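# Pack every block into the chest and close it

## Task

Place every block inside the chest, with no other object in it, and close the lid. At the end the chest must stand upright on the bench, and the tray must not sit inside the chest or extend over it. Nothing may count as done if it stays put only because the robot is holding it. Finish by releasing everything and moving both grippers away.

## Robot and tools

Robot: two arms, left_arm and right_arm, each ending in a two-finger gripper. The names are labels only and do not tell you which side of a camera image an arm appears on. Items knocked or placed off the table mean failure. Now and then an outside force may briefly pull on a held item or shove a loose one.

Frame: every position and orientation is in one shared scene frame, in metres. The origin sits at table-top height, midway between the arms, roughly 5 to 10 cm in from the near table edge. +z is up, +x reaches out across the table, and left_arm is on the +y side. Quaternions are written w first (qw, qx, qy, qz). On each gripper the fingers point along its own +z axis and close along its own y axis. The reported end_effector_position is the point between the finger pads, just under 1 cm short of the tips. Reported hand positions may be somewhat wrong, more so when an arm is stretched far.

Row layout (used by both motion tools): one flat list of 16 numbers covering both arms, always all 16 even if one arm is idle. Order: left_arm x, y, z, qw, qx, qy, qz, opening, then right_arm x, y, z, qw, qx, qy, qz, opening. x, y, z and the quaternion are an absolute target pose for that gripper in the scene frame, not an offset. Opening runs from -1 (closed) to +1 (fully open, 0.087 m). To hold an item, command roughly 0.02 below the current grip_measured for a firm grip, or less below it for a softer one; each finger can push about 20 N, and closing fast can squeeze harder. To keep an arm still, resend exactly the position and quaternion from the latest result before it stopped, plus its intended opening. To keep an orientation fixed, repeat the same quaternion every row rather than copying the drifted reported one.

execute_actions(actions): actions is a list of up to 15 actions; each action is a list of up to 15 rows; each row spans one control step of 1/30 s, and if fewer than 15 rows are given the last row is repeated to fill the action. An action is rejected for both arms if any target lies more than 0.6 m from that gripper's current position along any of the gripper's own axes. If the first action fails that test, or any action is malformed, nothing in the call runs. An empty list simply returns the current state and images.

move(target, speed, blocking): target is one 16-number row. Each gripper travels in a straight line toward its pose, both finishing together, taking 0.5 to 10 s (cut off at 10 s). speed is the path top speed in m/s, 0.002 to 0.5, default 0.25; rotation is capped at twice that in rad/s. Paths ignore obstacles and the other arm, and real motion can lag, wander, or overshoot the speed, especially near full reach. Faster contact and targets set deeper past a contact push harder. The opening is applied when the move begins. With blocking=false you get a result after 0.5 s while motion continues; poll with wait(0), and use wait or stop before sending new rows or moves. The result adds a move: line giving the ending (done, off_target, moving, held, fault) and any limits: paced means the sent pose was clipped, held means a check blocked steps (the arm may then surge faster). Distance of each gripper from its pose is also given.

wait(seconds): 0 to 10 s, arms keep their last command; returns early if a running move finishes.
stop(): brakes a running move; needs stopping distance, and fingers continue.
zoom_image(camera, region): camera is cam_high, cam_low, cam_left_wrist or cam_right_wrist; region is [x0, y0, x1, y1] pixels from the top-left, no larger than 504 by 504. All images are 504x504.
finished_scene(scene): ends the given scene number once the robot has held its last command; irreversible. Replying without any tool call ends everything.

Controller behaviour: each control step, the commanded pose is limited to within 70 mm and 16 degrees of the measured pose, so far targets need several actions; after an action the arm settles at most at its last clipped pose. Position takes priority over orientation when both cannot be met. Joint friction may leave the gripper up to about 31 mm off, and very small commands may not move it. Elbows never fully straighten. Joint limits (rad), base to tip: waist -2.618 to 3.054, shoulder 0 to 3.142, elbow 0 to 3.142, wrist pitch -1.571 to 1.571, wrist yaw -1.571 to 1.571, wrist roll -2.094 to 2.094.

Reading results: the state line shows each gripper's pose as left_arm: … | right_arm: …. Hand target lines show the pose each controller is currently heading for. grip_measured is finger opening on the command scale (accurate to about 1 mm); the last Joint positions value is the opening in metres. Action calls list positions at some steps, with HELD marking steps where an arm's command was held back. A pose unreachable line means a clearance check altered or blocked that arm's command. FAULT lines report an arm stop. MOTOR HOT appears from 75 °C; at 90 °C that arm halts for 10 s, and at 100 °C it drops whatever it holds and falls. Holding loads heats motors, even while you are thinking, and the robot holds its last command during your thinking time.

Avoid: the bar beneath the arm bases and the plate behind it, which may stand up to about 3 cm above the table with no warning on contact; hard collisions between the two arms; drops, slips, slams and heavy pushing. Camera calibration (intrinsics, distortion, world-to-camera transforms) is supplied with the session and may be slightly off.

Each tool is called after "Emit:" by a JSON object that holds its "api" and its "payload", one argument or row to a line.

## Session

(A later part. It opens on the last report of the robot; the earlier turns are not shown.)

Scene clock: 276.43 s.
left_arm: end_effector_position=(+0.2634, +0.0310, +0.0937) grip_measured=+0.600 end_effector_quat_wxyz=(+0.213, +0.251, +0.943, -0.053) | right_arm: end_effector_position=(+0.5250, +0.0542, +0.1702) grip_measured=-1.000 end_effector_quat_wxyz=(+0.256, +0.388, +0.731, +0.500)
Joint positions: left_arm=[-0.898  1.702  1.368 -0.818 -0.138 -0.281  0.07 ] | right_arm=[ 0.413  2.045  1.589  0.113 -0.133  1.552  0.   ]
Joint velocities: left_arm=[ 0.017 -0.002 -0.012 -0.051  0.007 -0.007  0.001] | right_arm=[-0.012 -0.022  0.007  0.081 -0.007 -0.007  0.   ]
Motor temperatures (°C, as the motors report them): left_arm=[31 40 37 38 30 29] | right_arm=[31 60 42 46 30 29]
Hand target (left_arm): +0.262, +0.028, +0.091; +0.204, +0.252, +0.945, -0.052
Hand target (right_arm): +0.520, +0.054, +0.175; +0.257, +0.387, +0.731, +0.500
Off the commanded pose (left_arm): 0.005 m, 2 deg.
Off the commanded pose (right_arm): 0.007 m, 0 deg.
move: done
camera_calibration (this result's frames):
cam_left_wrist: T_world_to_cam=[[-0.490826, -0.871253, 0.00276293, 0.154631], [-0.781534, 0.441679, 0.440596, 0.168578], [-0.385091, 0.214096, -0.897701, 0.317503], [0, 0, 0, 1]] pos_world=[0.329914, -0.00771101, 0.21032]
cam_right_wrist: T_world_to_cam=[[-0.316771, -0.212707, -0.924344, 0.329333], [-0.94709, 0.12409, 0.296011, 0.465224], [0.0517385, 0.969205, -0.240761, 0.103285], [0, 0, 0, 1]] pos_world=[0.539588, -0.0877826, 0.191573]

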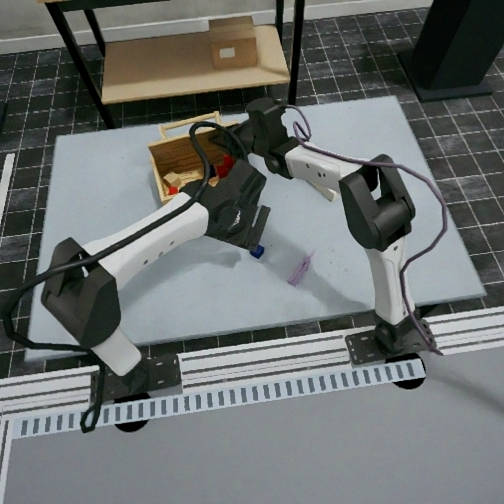

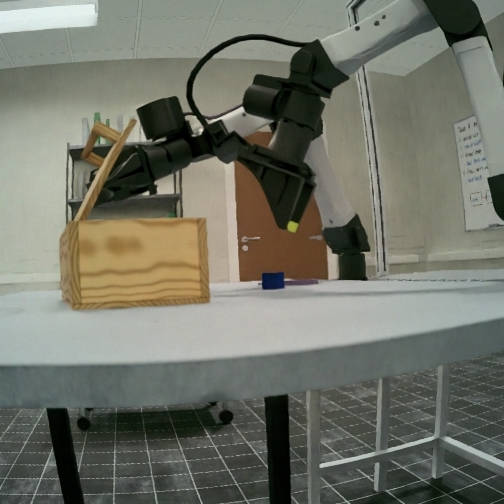

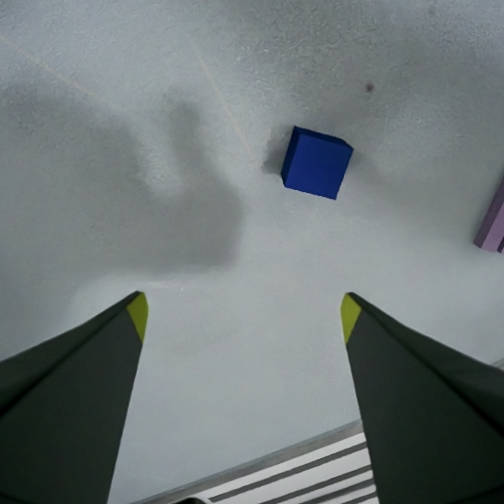

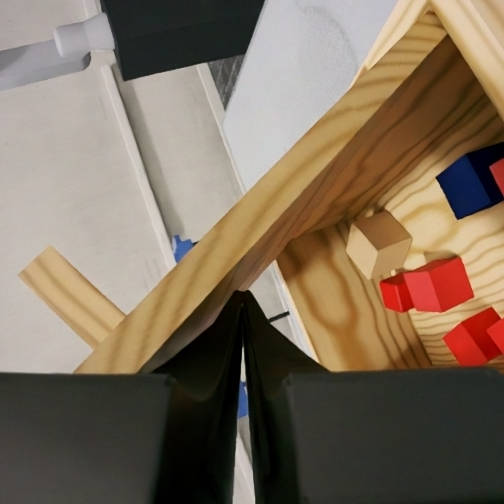

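Emit:
{"api": "move", "payload": {
  "target": [0.262,-0.006,0.04,0.193,0.359,0.91,-0.076,0.3,0.52,0.054,0.175,0.257,0.387,0.731,0.5,-1],
  "speed": 0.1
}}

Emit:
{"api": "move", "payload": {
  "target": [0.269,-0.012,0.0,0.193,0.359,0.91,-0.076,0.3,0.52,0.054,0.175,0.257,0.387,0.731,0.5,-1],
  "speed": 0.04
}}

Scene clock: 285.27 s.
left_arm: end_effector_position=(+0.2681, -0.0065, +0.0524) grip_measured=+0.300 end_effector_quat_wxyz=(+0.208, +0.350, +0.910, -0.080) | right_arm: end_effector_position=(+0.5250, +0.0542, +0.1702) grip_measured=-1.000 end_effector_quat_wxyz=(+0.256, +0.388, +0.731, +0.500)
Joint positions: left_arm=[-0.933  1.826  1.347 -0.648 -0.057 -0.119  0.057] | right_arm=[ 0.413  2.045  1.589  0.113 -0.133  1.552  0.   ]
Joint velocities: left_arm=[ 0.012  0.002 -0.012  0.051  0.037 -0.022  0.001] | right_arm=[ 0.017 -0.002 -0.012  0.022  0.037  0.022  0.   ]
Motor temperatures (°C, as the motors report them): left_arm=[31 40 38 38 30 29] | right_arm=[31 62 41 47 30 29]
Hand target (left_arm): +0.262, -0.005, +0.040; +0.194, +0.359, +0.910, -0.076
Hand target (right_arm): +0.520, +0.054, +0.175; +0.257, +0.387, +0.731, +0.500
Off the commanded pose (left_arm): 0.014 m, 2 deg.
Off the commanded pose (right_arm): 0.007 m, 0 deg.
move: off_target (left_arm)
camera_calibration (this result's frames):
cam_left_wrist: T_world_to_cam=[[-0.665878, -0.745991, 0.0101567, 0.171818], [-0.66891, 0.602993, 0.434694, 0.178174], [-0.330403, 0.28266, -0.900521, 0.276099], [0, 0, 0, 1]] pos_world=[0.324816, -0.057305, 0.169437]
cam_right_wrist: T_world_to_cam=[[-0.316771, -0.212707, -0.924344, 0.329333], [-0.94709, 0.12409, 0.296011, 0.465224], [0.0517385, 0.969205, -0.240761, 0.103285], [0, 0, 0, 1]] pos_world=[0.539588, -0.0877826, 0.191573]

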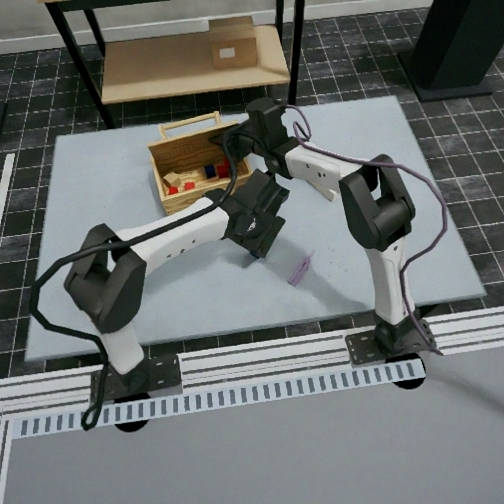

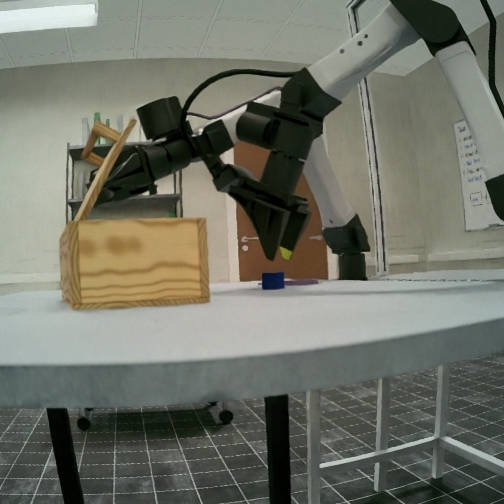

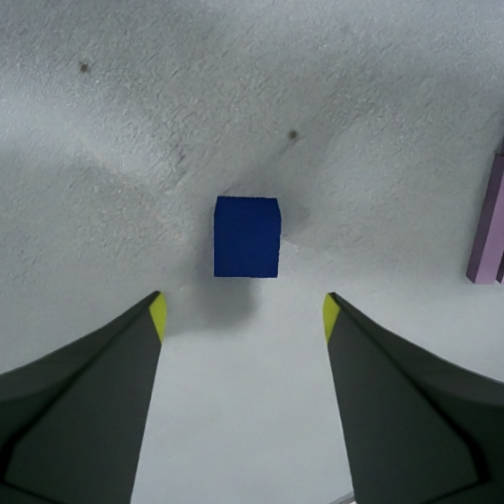

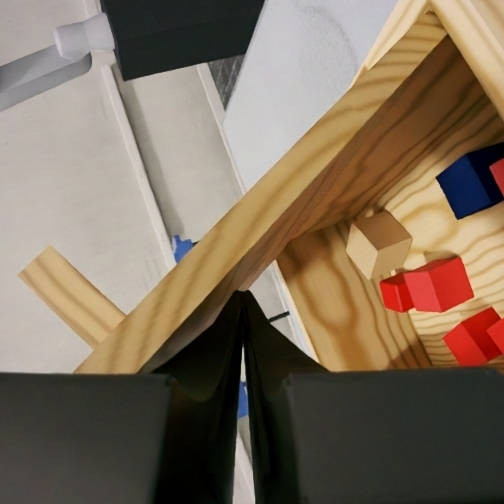

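Scene clock: 286.90 s.
left_arm: end_effector_position=(+0.2743, -0.0141, +0.0128) grip_measured=+0.300 end_effector_quat_wxyz=(+0.206, +0.353, +0.909, -0.080) | right_arm: end_effector_position=(+0.5250, +0.0542, +0.1702) grip_measured=-1.000 end_effector_quat_wxyz=(+0.256, +0.388, +0.731, +0.500)
Joint positions: left_arm=[-0.933  1.908  1.291 -0.513 -0.054 -0.115  0.057] | right_arm=[ 0.413  2.045  1.589  0.113 -0.133  1.552  0.   ]
Joint velocities: left_arm=[ 0.007 -0.007 -0.007 -0.007 -0.095 -0.037  0.001] | right_arm=[ 0.012 -0.002  0.007  0.051  0.051  0.037  0.   ]
Motor temperatures (°C, as the motors report them): left_arm=[31 40 38 38 30 29] | right_arm=[31 62 41 47 30 29]
Hand target (left_arm): +0.269, -0.011, +0.000; +0.193, +0.359, +0.910, -0.076
Hand target (right_arm): +0.520, +0.054, +0.175; +0.257, +0.387, +0.731, +0.500
Off the commanded pose (left_arm): 0.014 m, 2 deg.
Off the commanded pose (right_arm): 0.007 m, 0 deg.
move: off_target (left_arm)
camera_calibration (this result's frames):
cam_left_wrist: T_world_to_cam=[[-0.669785, -0.742484, 0.0103071, 0.171753], [-0.664964, 0.605917, 0.436678, 0.202993], [-0.330472, 0.285627, -0.899559, 0.244739], [0, 0, 0, 1]] pos_world=[0.3309, -0.0653765, 0.129744]
cam_right_wrist: T_world_to_cam=[[-0.316771, -0.212707, -0.924344, 0.329333], [-0.94709, 0.12409, 0.296011, 0.465224], [0.0517385, 0.969205, -0.240761, 0.103285], [0, 0, 0, 1]] pos_world=[0.539588, -0.0877826, 0.191573]

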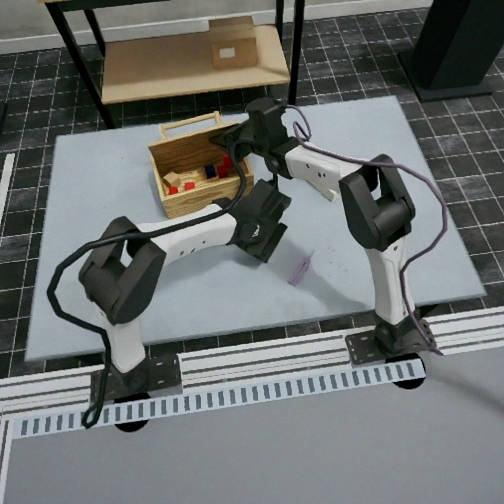

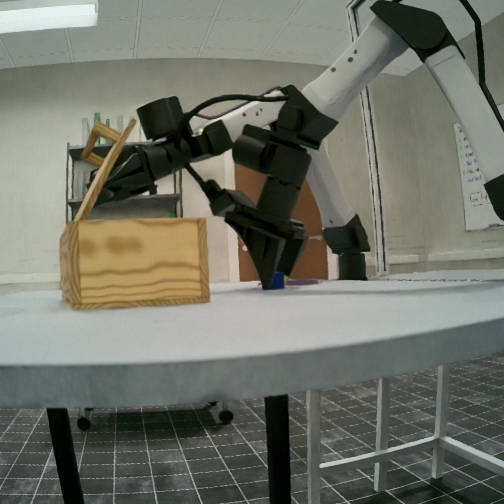

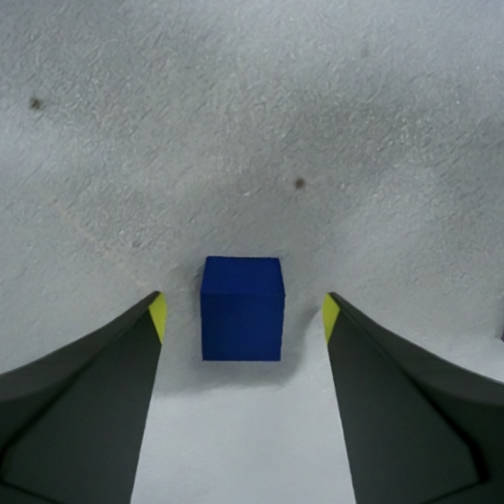

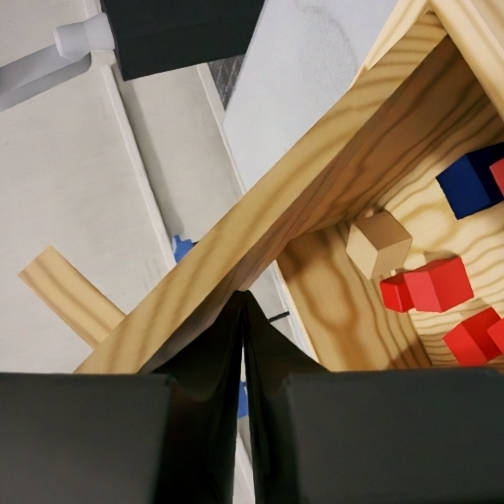

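Emit:
{"api": "move", "payload": {
  "target": [0.269,-0.012,0.0,0.193,0.359,0.91,-0.076,-0.48,0.52,0.054,0.175,0.257,0.387,0.731,0.5,-1],
  "speed": 0.04
}}

Emit:
{"api": "move", "payload": {
  "target": [0.33,0.15,0.14,0.4,0,0.916,0,-0.48,0.52,0.054,0.175,0.257,0.387,0.731,0.5,-1],
  "speed": 0.15
}}

Emit:
{"api": "move", "payload": {
  "target": [0.44,0.168,0.115,0.4,0,0.916,0,-0.48,0.52,0.054,0.175,0.257,0.387,0.731,0.5,-1],
  "speed": 0.1
}}

Emit:
{"api": "move", "payload": {
  "target": [0.452,0.168,0.068,0.4,0,0.916,0,-0.48,0.52,0.054,0.175,0.257,0.387,0.731,0.5,-1],
  "speed": 0.04
}}

Scene clock: 295.50 s.
left_arm: end_effector_position=(+0.2747, -0.0146, +0.0130) grip_measured=-0.428 end_effector_quat_wxyz=(+0.208, +0.352, +0.909, -0.081) | right_arm: end_effector_position=(+0.5250, +0.0542, +0.1702) grip_measured=-1.000 end_effector_quat_wxyz=(+0.256, +0.388, +0.731, +0.500)
Joint positions: left_arm=[-0.933  1.908  1.291 -0.51  -0.054 -0.115  0.025] | right_arm=[ 0.413  2.045  1.589  0.113 -0.133  1.552  0.   ]
Joint velocities: left_arm=[-0.012 -0.007  0.012 -0.066  0.037 -0.007 -0.001] | right_arm=[-0.007 -0.007 -0.007  0.022 -0.007 -0.066  0.   ]
Motor temperatures (°C, as the motors report them): left_arm=[31 41 38 38 30 29] | right_arm=[31 63 41 47 30 29]
Hand target (left_arm): +0.269, -0.012, +0.000; +0.193, +0.359, +0.910, -0.076
Hand target (right_arm): +0.520, +0.054, +0.175; +0.257, +0.387, +0.731, +0.500
Off the commanded pose (left_arm): 0.014 m, 2 deg.
Off the commanded pose (right_arm): 0.007 m, 0 deg.
move: off_target (left_arm)
camera_calibration (this result's frames):
cam_left_wrist: T_world_to_cam=[[-0.669804, -0.742461, 0.0106596, 0.171667], [-0.665716, 0.606804, 0.434294, 0.203741], [-0.328915, 0.283796, -0.900708, 0.244747], [0, 0, 0, 1]] pos_world=[0.331118, -0.0656332, 0.130133]
cam_right_wrist: T_world_to_cam=[[-0.316771, -0.212707, -0.924344, 0.329333], [-0.94709, 0.12409, 0.296011, 0.465224], [0.0517385, 0.969205, -0.240761, 0.103285], [0, 0, 0, 1]] pos_world=[0.539588, -0.0877826, 0.191573]

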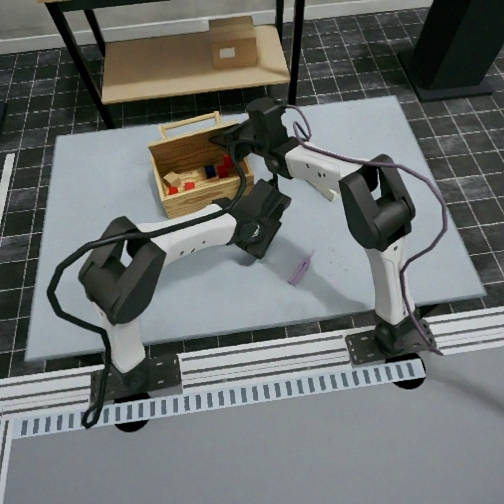

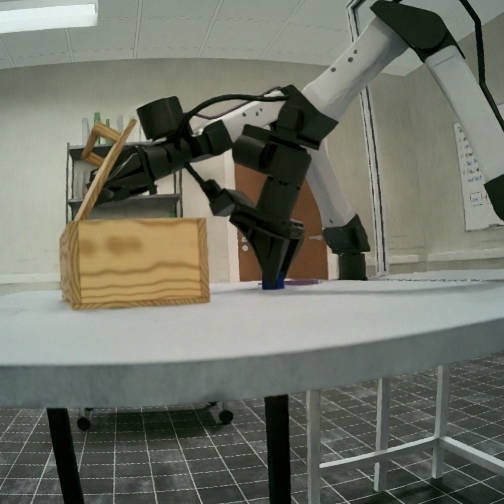

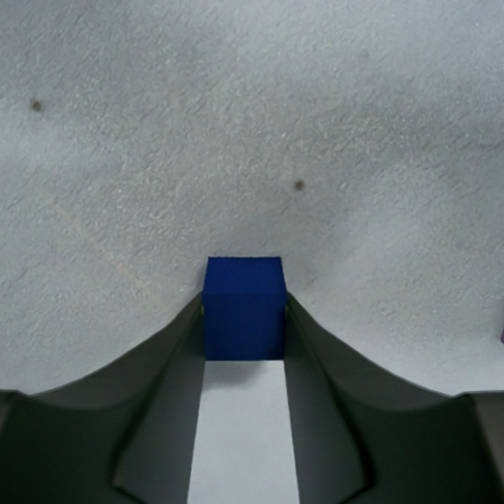

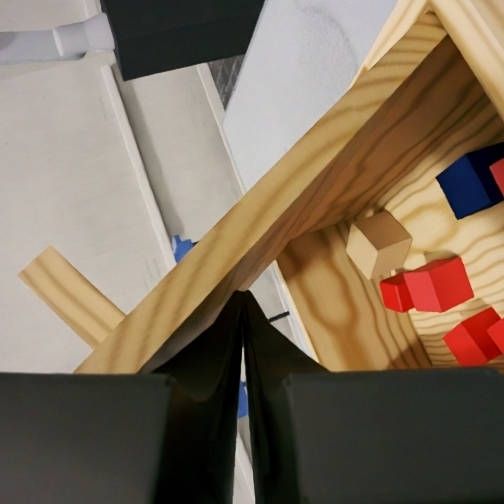

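Scene clock: 298.60 s.
left_arm: end_effector_position=(+0.3317, +0.1431, +0.1431) grip_measured=-0.428 end_effector_quat_wxyz=(+0.400, +0.006, +0.917, -0.005) | right_arm: end_effector_position=(+0.5250, +0.0542, +0.1702) grip_measured=-1.000 end_effector_quat_wxyz=(+0.256, +0.388, +0.731, +0.500)
Joint positions: left_arm=[-0.654  1.386  1.102 -0.551 -0.405 -0.416  0.025] | right_arm=[ 0.413  2.045  1.589  0.113 -0.133  1.552  0.   ]
Joint velocities: left_arm=[-0.002 -0.017 -0.022  0.037  0.022  0.022 -0.   ] | right_arm=[-0.002  0.012 -0.007  0.037  0.022  0.037  0.   ]
Motor temperatures (°C, as the motors report them): left_arm=[31 41 38 38 30 29] | right_arm=[31 64 41 47 30 29]
Hand target (left_arm): +0.328, +0.150, +0.141; +0.397, -0.001, +0.918, +0.002
Hand target (right_arm): +0.520, +0.054, +0.175; +0.257, +0.387, +0.731, +0.500
Off the commanded pose (left_arm): 0.008 m, 1 deg.
Off the commanded pose (right_arm): 0.007 m, 0 deg.
move: done
camera_calibration (this result's frames):
cam_left_wrist: T_world_to_cam=[[-0.0128689, -0.999784, 0.0163366, 0.14358], [-0.997033, 0.0140701, 0.075675, 0.335568], [-0.0758885, -0.0153143, -0.996999, 0.308525], [0, 0, 0, 1]] pos_world=[0.359834, 0.143552, 0.27986]
cam_right_wrist: T_world_to_cam=[[-0.316771, -0.212707, -0.924344, 0.329333], [-0.94709, 0.12409, 0.296011, 0.465224], [0.0517385, 0.969205, -0.240761, 0.103285], [0, 0, 0, 1]] pos_world=[0.539588, -0.0877826, 0.191573]

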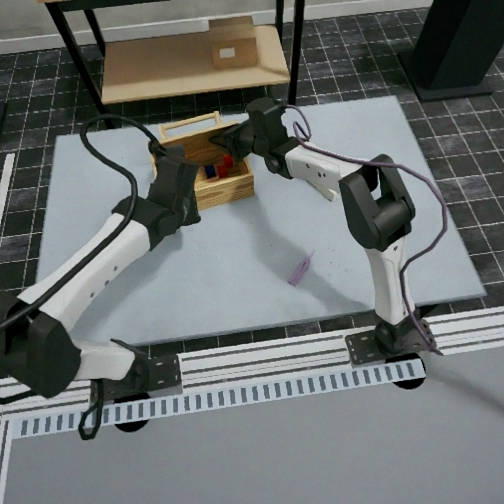

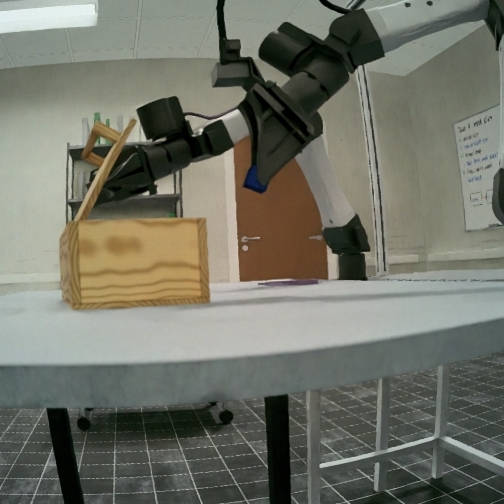

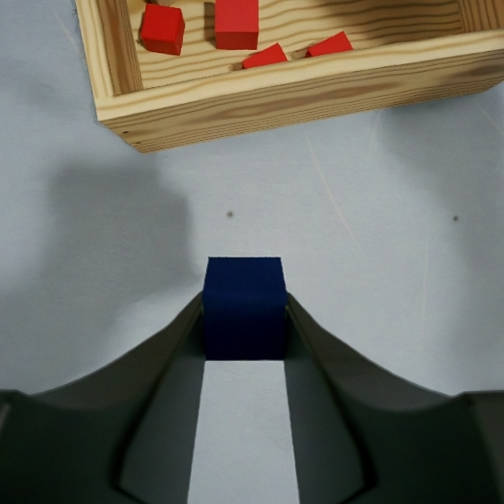

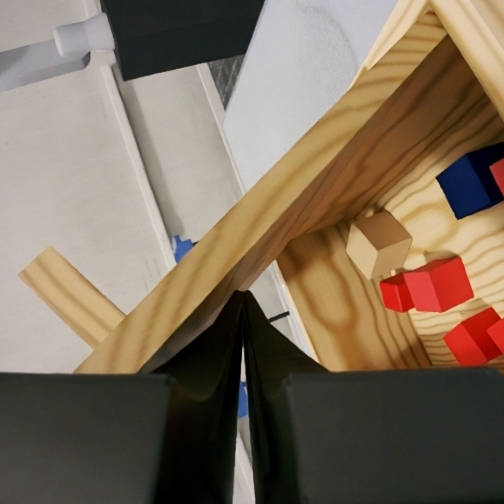

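Scene clock: 300.23 s.
left_arm: end_effector_position=(+0.4335, +0.1702, +0.1142) grip_measured=-0.428 end_effector_quat_wxyz=(+0.398, -0.002, +0.917, +0.000) | right_arm: end_effector_position=(+0.5250, +0.0542, +0.1702) grip_measured=-1.000 end_effector_quat_wxyz=(+0.256, +0.388, +0.731, +0.500)
Joint positions: left_arm=[-0.433  1.696  1.278 -0.372 -0.266 -0.26   0.025] | right_arm=[ 0.413  2.045  1.589  0.113 -0.133  1.552  0.   ]
Joint velocities: left_arm=[ 0.002  0.002 -0.007 -0.051 -0.081  0.037 -0.   ] | right_arm=[-0.007  0.012  0.012 -0.081 -0.037  0.007  0.   ]
Motor temperatures (°C, as the motors report them): left_arm=[31 41 38 38 30 29] | right_arm=[31 64 41 47 30 29]
Hand target (left_arm): +0.439, +0.170, +0.114; +0.399, -0.001, +0.917, -0.002
Hand target (right_arm): +0.520, +0.054, +0.175; +0.257, +0.387, +0.731, +0.500
Off the commanded pose (left_arm): 0.007 m, 0 deg.
Off the commanded pose (right_arm): 0.007 m, 0 deg.
move: done
camera_calibration (this result's frames):
cam_left_wrist: T_world_to_cam=[[0.00523391, -0.999899, 0.0131844, 0.165009], [-0.996764, -0.00415903, 0.0802736, 0.441302], [-0.0802107, -0.0135619, -0.996686, 0.289425], [0, 0, 0, 1]] pos_world=[0.462226, 0.170753, 0.250866]
cam_right_wrist: T_world_to_cam=[[-0.316771, -0.212707, -0.924344, 0.329333], [-0.94709, 0.12409, 0.296011, 0.465224], [0.0517385, 0.969205, -0.240761, 0.103285], [0, 0, 0, 1]] pos_world=[0.539588, -0.0877826, 0.191573]

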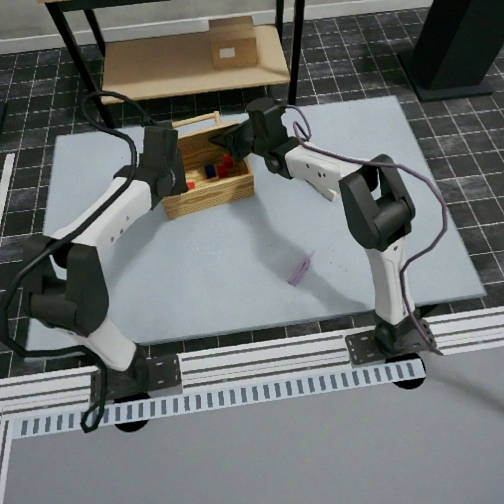

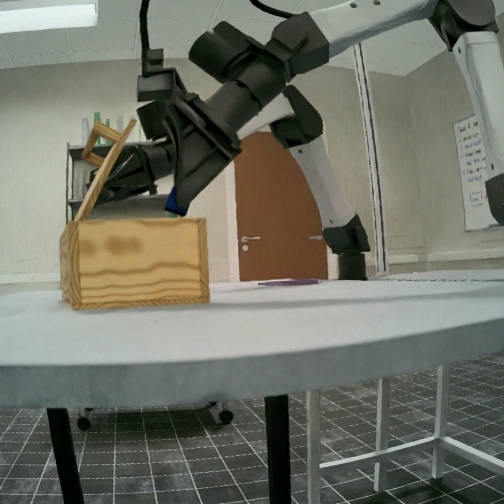

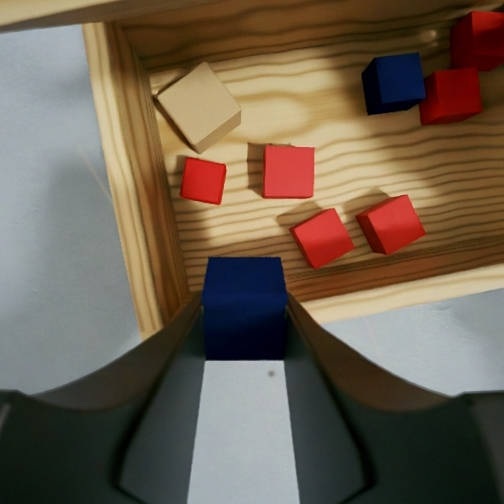

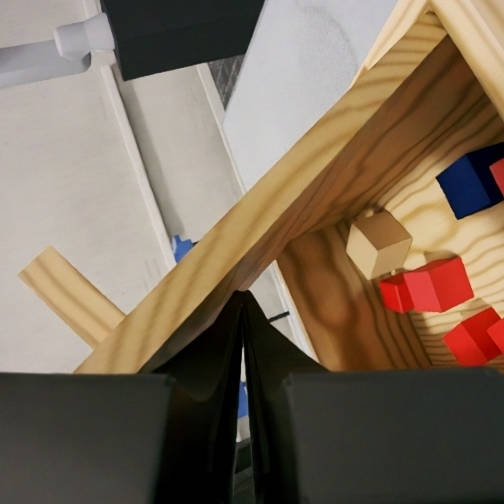

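Scene clock: 301.77 s.
left_arm: end_effector_position=(+0.4545, +0.1647, +0.0839) grip_measured=-0.428 end_effector_quat_wxyz=(+0.414, -0.003, +0.910, -0.005) | right_arm: end_effector_position=(+0.5250, +0.0542, +0.1702) grip_measured=-1.000 end_effector_quat_wxyz=(+0.256, +0.388, +0.731, +0.500)
Joint positions: left_arm=[-0.427  1.78   1.231 -0.201 -0.263 -0.252  0.025] | right_arm=[ 0.413  2.045  1.589  0.113 -0.133  1.552  0.   ]
Joint velocities: left_arm=[ 0.007  0.007 -0.002  0.022 -0.081 -0.051 -0.   ] | right_arm=[-0.007 -0.007 -0.012 -0.022  0.022  0.022  0.   ]
Motor temperatures (°C, as the motors report them): left_arm=[31 41 38 38 30 29] | right_arm=[31 64 41 47 30 29]
Hand target (left_arm): +0.451, +0.169, +0.068; +0.400, -0.000, +0.917, -0.000
Hand target (right_arm): +0.520, +0.054, +0.175; +0.257, +0.387, +0.731, +0.500
Off the commanded pose (left_arm): 0.016 m, 2 deg.
Off the commanded pose (right_arm): 0.007 m, 0 deg.
move: off_target (left_arm)
camera_calibration (this result's frames):
cam_left_wrist: T_world_to_cam=[[0.00300673, -0.999723, 0.0233435, 0.159998], [-0.998981, -0.00195147, 0.0450975, 0.468241], [-0.0450394, -0.0234553, -0.99871, 0.246638], [0, 0, 0, 1]] pos_world=[0.478391, 0.166652, 0.221469]
cam_right_wrist: T_world_to_cam=[[-0.316771, -0.212707, -0.924344, 0.329333], [-0.94709, 0.12409, 0.296011, 0.465224], [0.0517385, 0.969205, -0.240761, 0.103285], [0, 0, 0, 1]] pos_world=[0.539588, -0.0877826, 0.191573]

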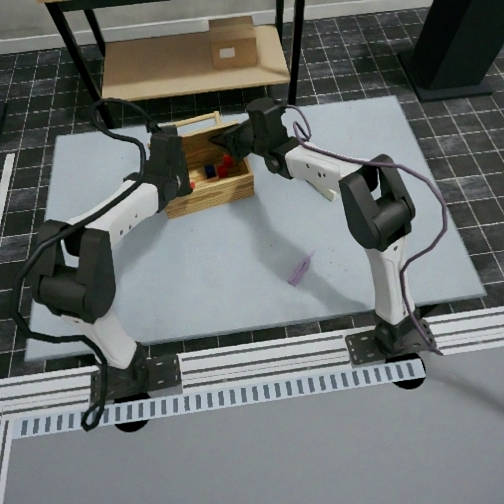

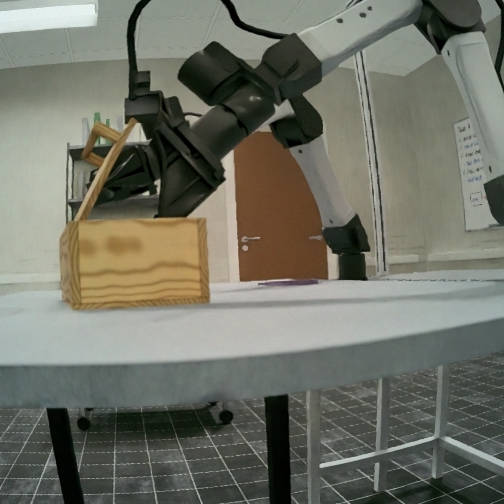

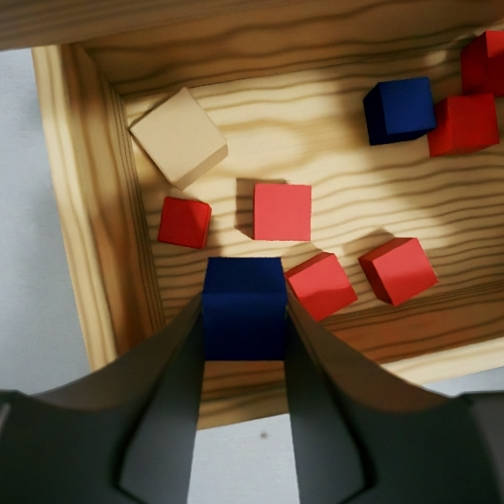

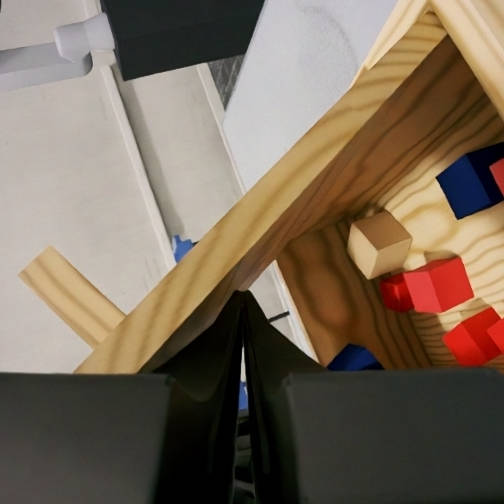

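Emit:
{"api": "move", "payload": {
  "target": [0.452,0.168,0.078,0.4,0,0.916,0,-0.22,0.52,0.054,0.175,0.257,0.387,0.731,0.5,-1],
  "speed": 0.04
}}

Emit:
{"api": "move", "payload": {
  "target": [0.38,0.18,0.15,0.4,0,0.916,0,-0.22,0.52,0.054,0.175,0.257,0.387,0.731,0.5,-1],
  "speed": 0.12
}}

Emit:
{"api": "move", "payload": {
  "target": [0.25,0.26,0.2,0.4,0,0.916,0,-0.22,0.475,0.035,0.125,0.257,0.387,0.731,0.5,-1],
  "speed": 0.07
}}

Scene clock: 309.97 s.
left_arm: end_effector_position=(+0.4542, +0.1648, +0.0836) grip_measured=-0.220 end_effector_quat_wxyz=(+0.413, -0.003, +0.911, -0.005) | right_arm: end_effector_position=(+0.5250, +0.0542, +0.1702) grip_measured=-1.000 end_effector_quat_wxyz=(+0.256, +0.388, +0.731, +0.500)
Joint positions: left_arm=[-0.427  1.78   1.231 -0.203 -0.263 -0.252  0.034] | right_arm=[ 0.413  2.045  1.589  0.113 -0.133  1.552  0.   ]
Joint velocities: left_arm=[ 0.002 -0.007 -0.007 -0.037  0.007 -0.081  0.   ] | right_arm=[-0.012  0.012 -0.017 -0.051  0.022 -0.081  0.   ]
Motor temperatures (°C, as the motors report them): left_arm=[31 41 38 39 30 29] | right_arm=[31 65 41 48 30 29]
Hand target (left_arm): +0.452, +0.168, +0.078; +0.400, +0.000, +0.916, -0.000
Hand target (right_arm): +0.520, +0.054, +0.175; +0.257, +0.387, +0.731, +0.500
Off the commanded pose (left_arm): 0.007 m, 2 deg.
Off the commanded pose (right_arm): 0.007 m, 0 deg.
move: done
camera_calibration (this result's frames):
cam_left_wrist: T_world_to_cam=[[0.0025113, -0.999738, 0.0227577, 0.160338], [-0.998912, -0.00144816, 0.0466121, 0.467716], [-0.0465669, -0.02285, -0.998654, 0.246973], [0, 0, 0, 1]] pos_world=[0.478305, 0.166617, 0.221191]
cam_right_wrist: T_world_to_cam=[[-0.316771, -0.212707, -0.924344, 0.329333], [-0.94709, 0.12409, 0.296011, 0.465224], [0.0517385, 0.969205, -0.240761, 0.103285], [0, 0, 0, 1]] pos_world=[0.539588, -0.0877826, 0.191573]

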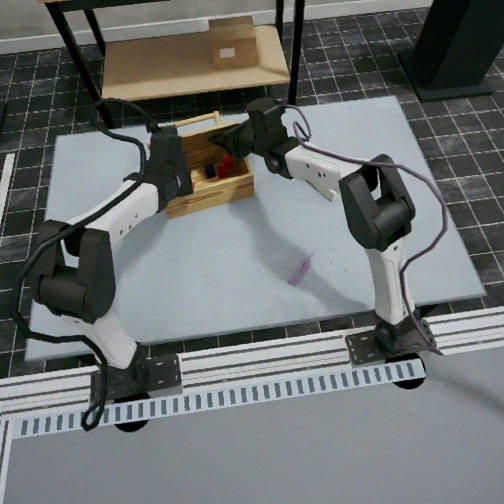

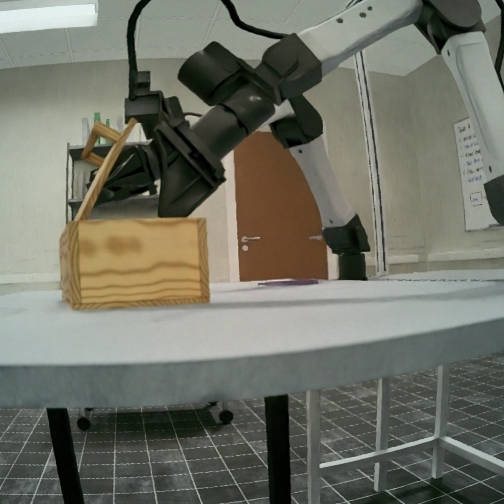

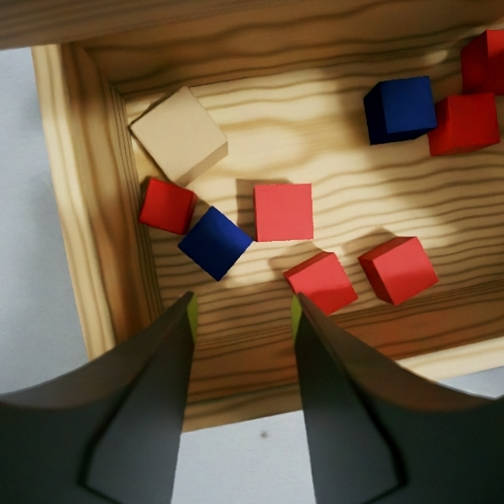

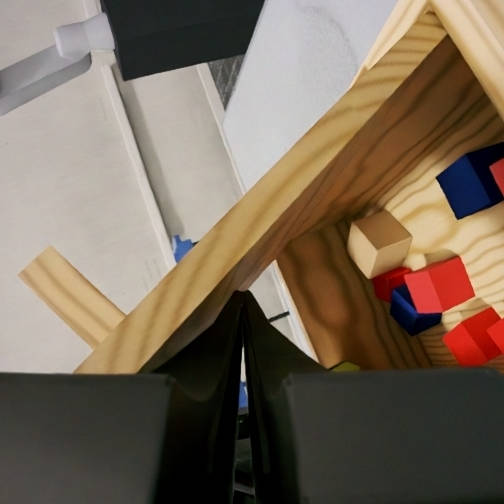

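Scene clock: 311.40 s.
left_arm: end_effector_position=(+0.3873, +0.1783, +0.1566) grip_measured=-0.220 end_effector_quat_wxyz=(+0.409, -0.001, +0.913, -0.004) | right_arm: end_effector_position=(+0.5250, +0.0542, +0.1702) grip_measured=-1.000 end_effector_quat_wxyz=(+0.256, +0.388, +0.731, +0.500)
Joint positions: left_arm=[-0.462  1.488  1.221 -0.502 -0.285 -0.275  0.034] | right_arm=[ 0.413  2.045  1.589  0.113 -0.133  1.552  0.   ]
Joint velocities: left_arm=[-0.002 -0.012 -0.012 -0.022 -0.022  0.022  0.   ] | right_arm=[-0.002 -0.012  0.012 -0.022 -0.037  0.007  0.   ]
Motor temperatures (°C, as the motors report them): left_arm=[31 41 38 39 30 29] | right_arm=[31 65 41 48 30 29]
Hand target (left_arm): +0.380, +0.179, +0.151; +0.400, +0.000, +0.916, +0.000
Hand target (right_arm): +0.520, +0.054, +0.175; +0.257, +0.387, +0.731, +0.500
Off the commanded pose (left_arm): 0.010 m, 1 deg.
Off the commanded pose (right_arm): 0.007 m, 0 deg.
move: done
camera_calibration (this result's frames):
cam_left_wrist: T_world_to_cam=[[-0.0001069, -0.999806, 0.0197179, 0.173805], [-0.998421, 0.00121428, 0.0561575, 0.395318], [-0.0561705, -0.0196808, -0.998227, 0.320074], [0, 0, 0, 1]] pos_world=[0.412691, 0.179591, 0.293879]
cam_right_wrist: T_world_to_cam=[[-0.316771, -0.212707, -0.924344, 0.329333], [-0.94709, 0.12409, 0.296011, 0.465224], [0.0517385, 0.969205, -0.240761, 0.103285], [0, 0, 0, 1]] pos_world=[0.539588, -0.0877826, 0.191573]

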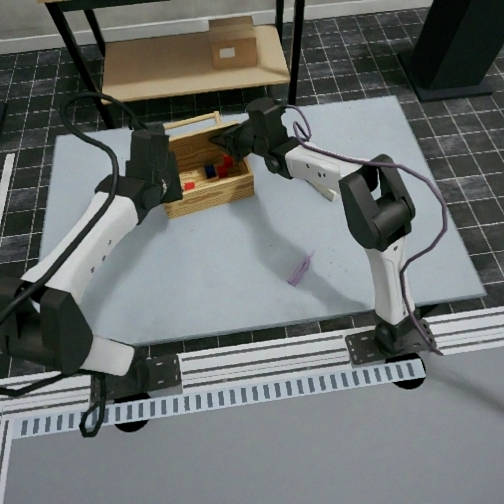

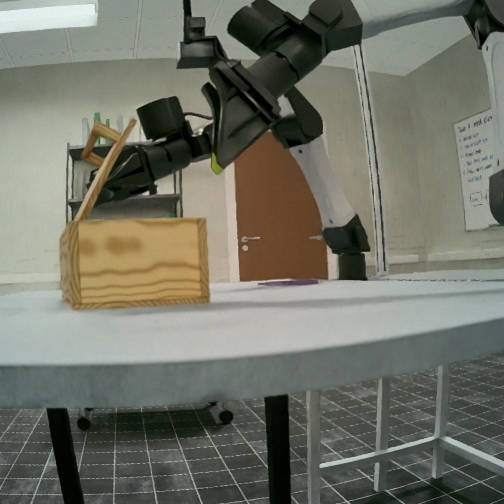

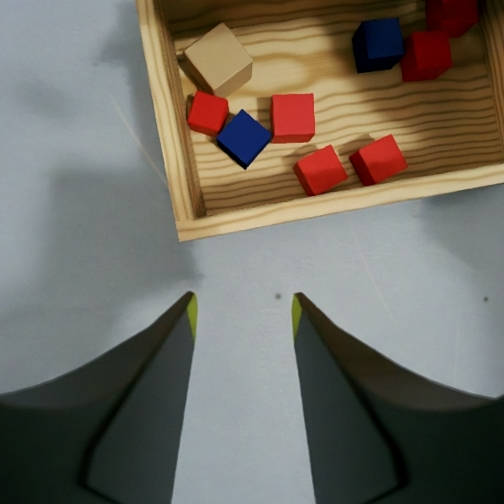

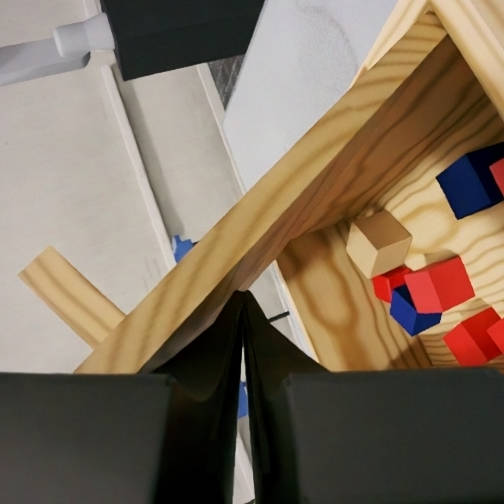

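Scene clock: 314.23 s.
left_arm: end_effector_position=(+0.2551, +0.2553, +0.2084) grip_measured=-0.220 end_effector_quat_wxyz=(+0.409, -0.002, +0.913, -0.003) | right_arm: end_effector_position=(+0.4764, +0.0326, +0.1051) grip_measured=-1.000 end_effector_quat_wxyz=(+0.243, +0.396, +0.744, +0.480)
Joint positions: left_arm=[-0.333  0.944  1.084 -0.889 -0.194 -0.185  0.034] | right_arm=[ 0.423  1.953  1.226  0.328 -0.125  1.553  0.   ]
Joint velocities: left_arm=[-0.022 -0.022 -0.007 -0.022 -0.007  0.066  0.   ] | right_arm=[-0.002 -0.012 -0.002 -0.066 -0.037  0.037  0.   ]
Motor temperatures (°C, as the motors report them): left_arm=[31 41 38 39 30 29] | right_arm=[31 66 41 48 30 29]
Hand target (left_arm): +0.249, +0.258, +0.202; +0.400, -0.001, +0.917, -0.001
Hand target (right_arm): +0.475, +0.035, +0.124; +0.257, +0.387, +0.731, +0.500
Off the commanded pose (left_arm): 0.011 m, 1 deg.
Off the commanded pose (right_arm): 0.020 m, 3 deg.
move: off_target (left_arm, right_arm)
camera_calibration (this result's frames):
cam_left_wrist: T_world_to_cam=[[0.00302167, -0.999816, 0.0189287, 0.249194], [-0.998387, -0.0019432, 0.0567364, 0.26102], [-0.0566892, -0.0190696, -0.99821, 0.365913], [0, 0, 0, 1]] pos_world=[0.280589, 0.256633, 0.345732]
cam_right_wrist: T_world_to_cam=[[-0.362435, -0.237855, -0.901147, 0.269312], [-0.931211, 0.132424, 0.339574, 0.428684], [0.0385636, 0.962231, -0.269488, 0.1206], [0, 0, 0, 1]] pos_world=[0.492153, -0.108756, 0.12962]

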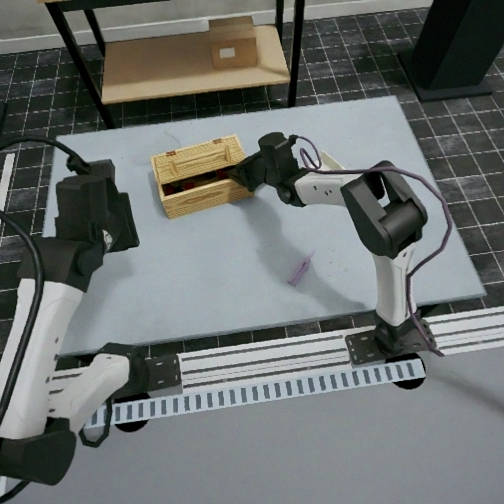

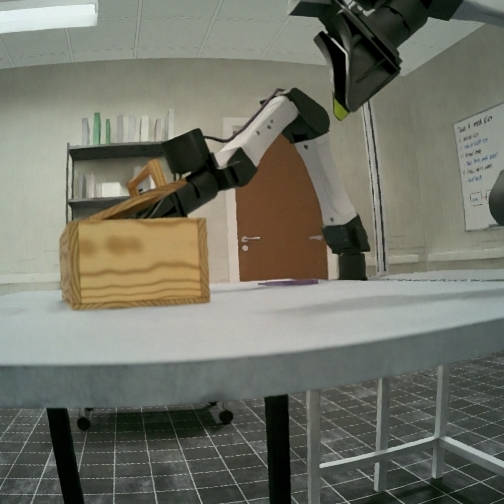

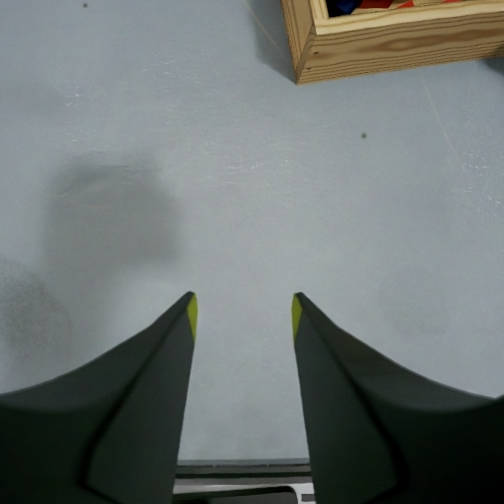

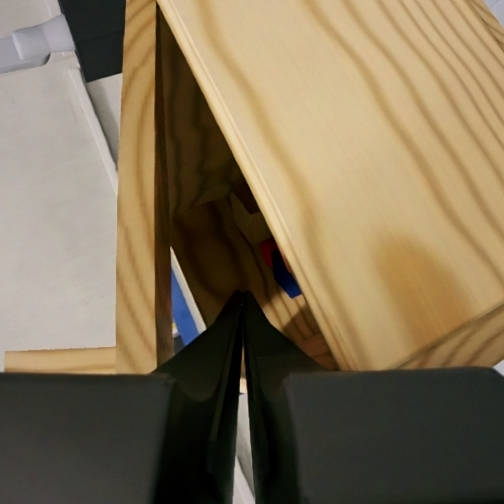

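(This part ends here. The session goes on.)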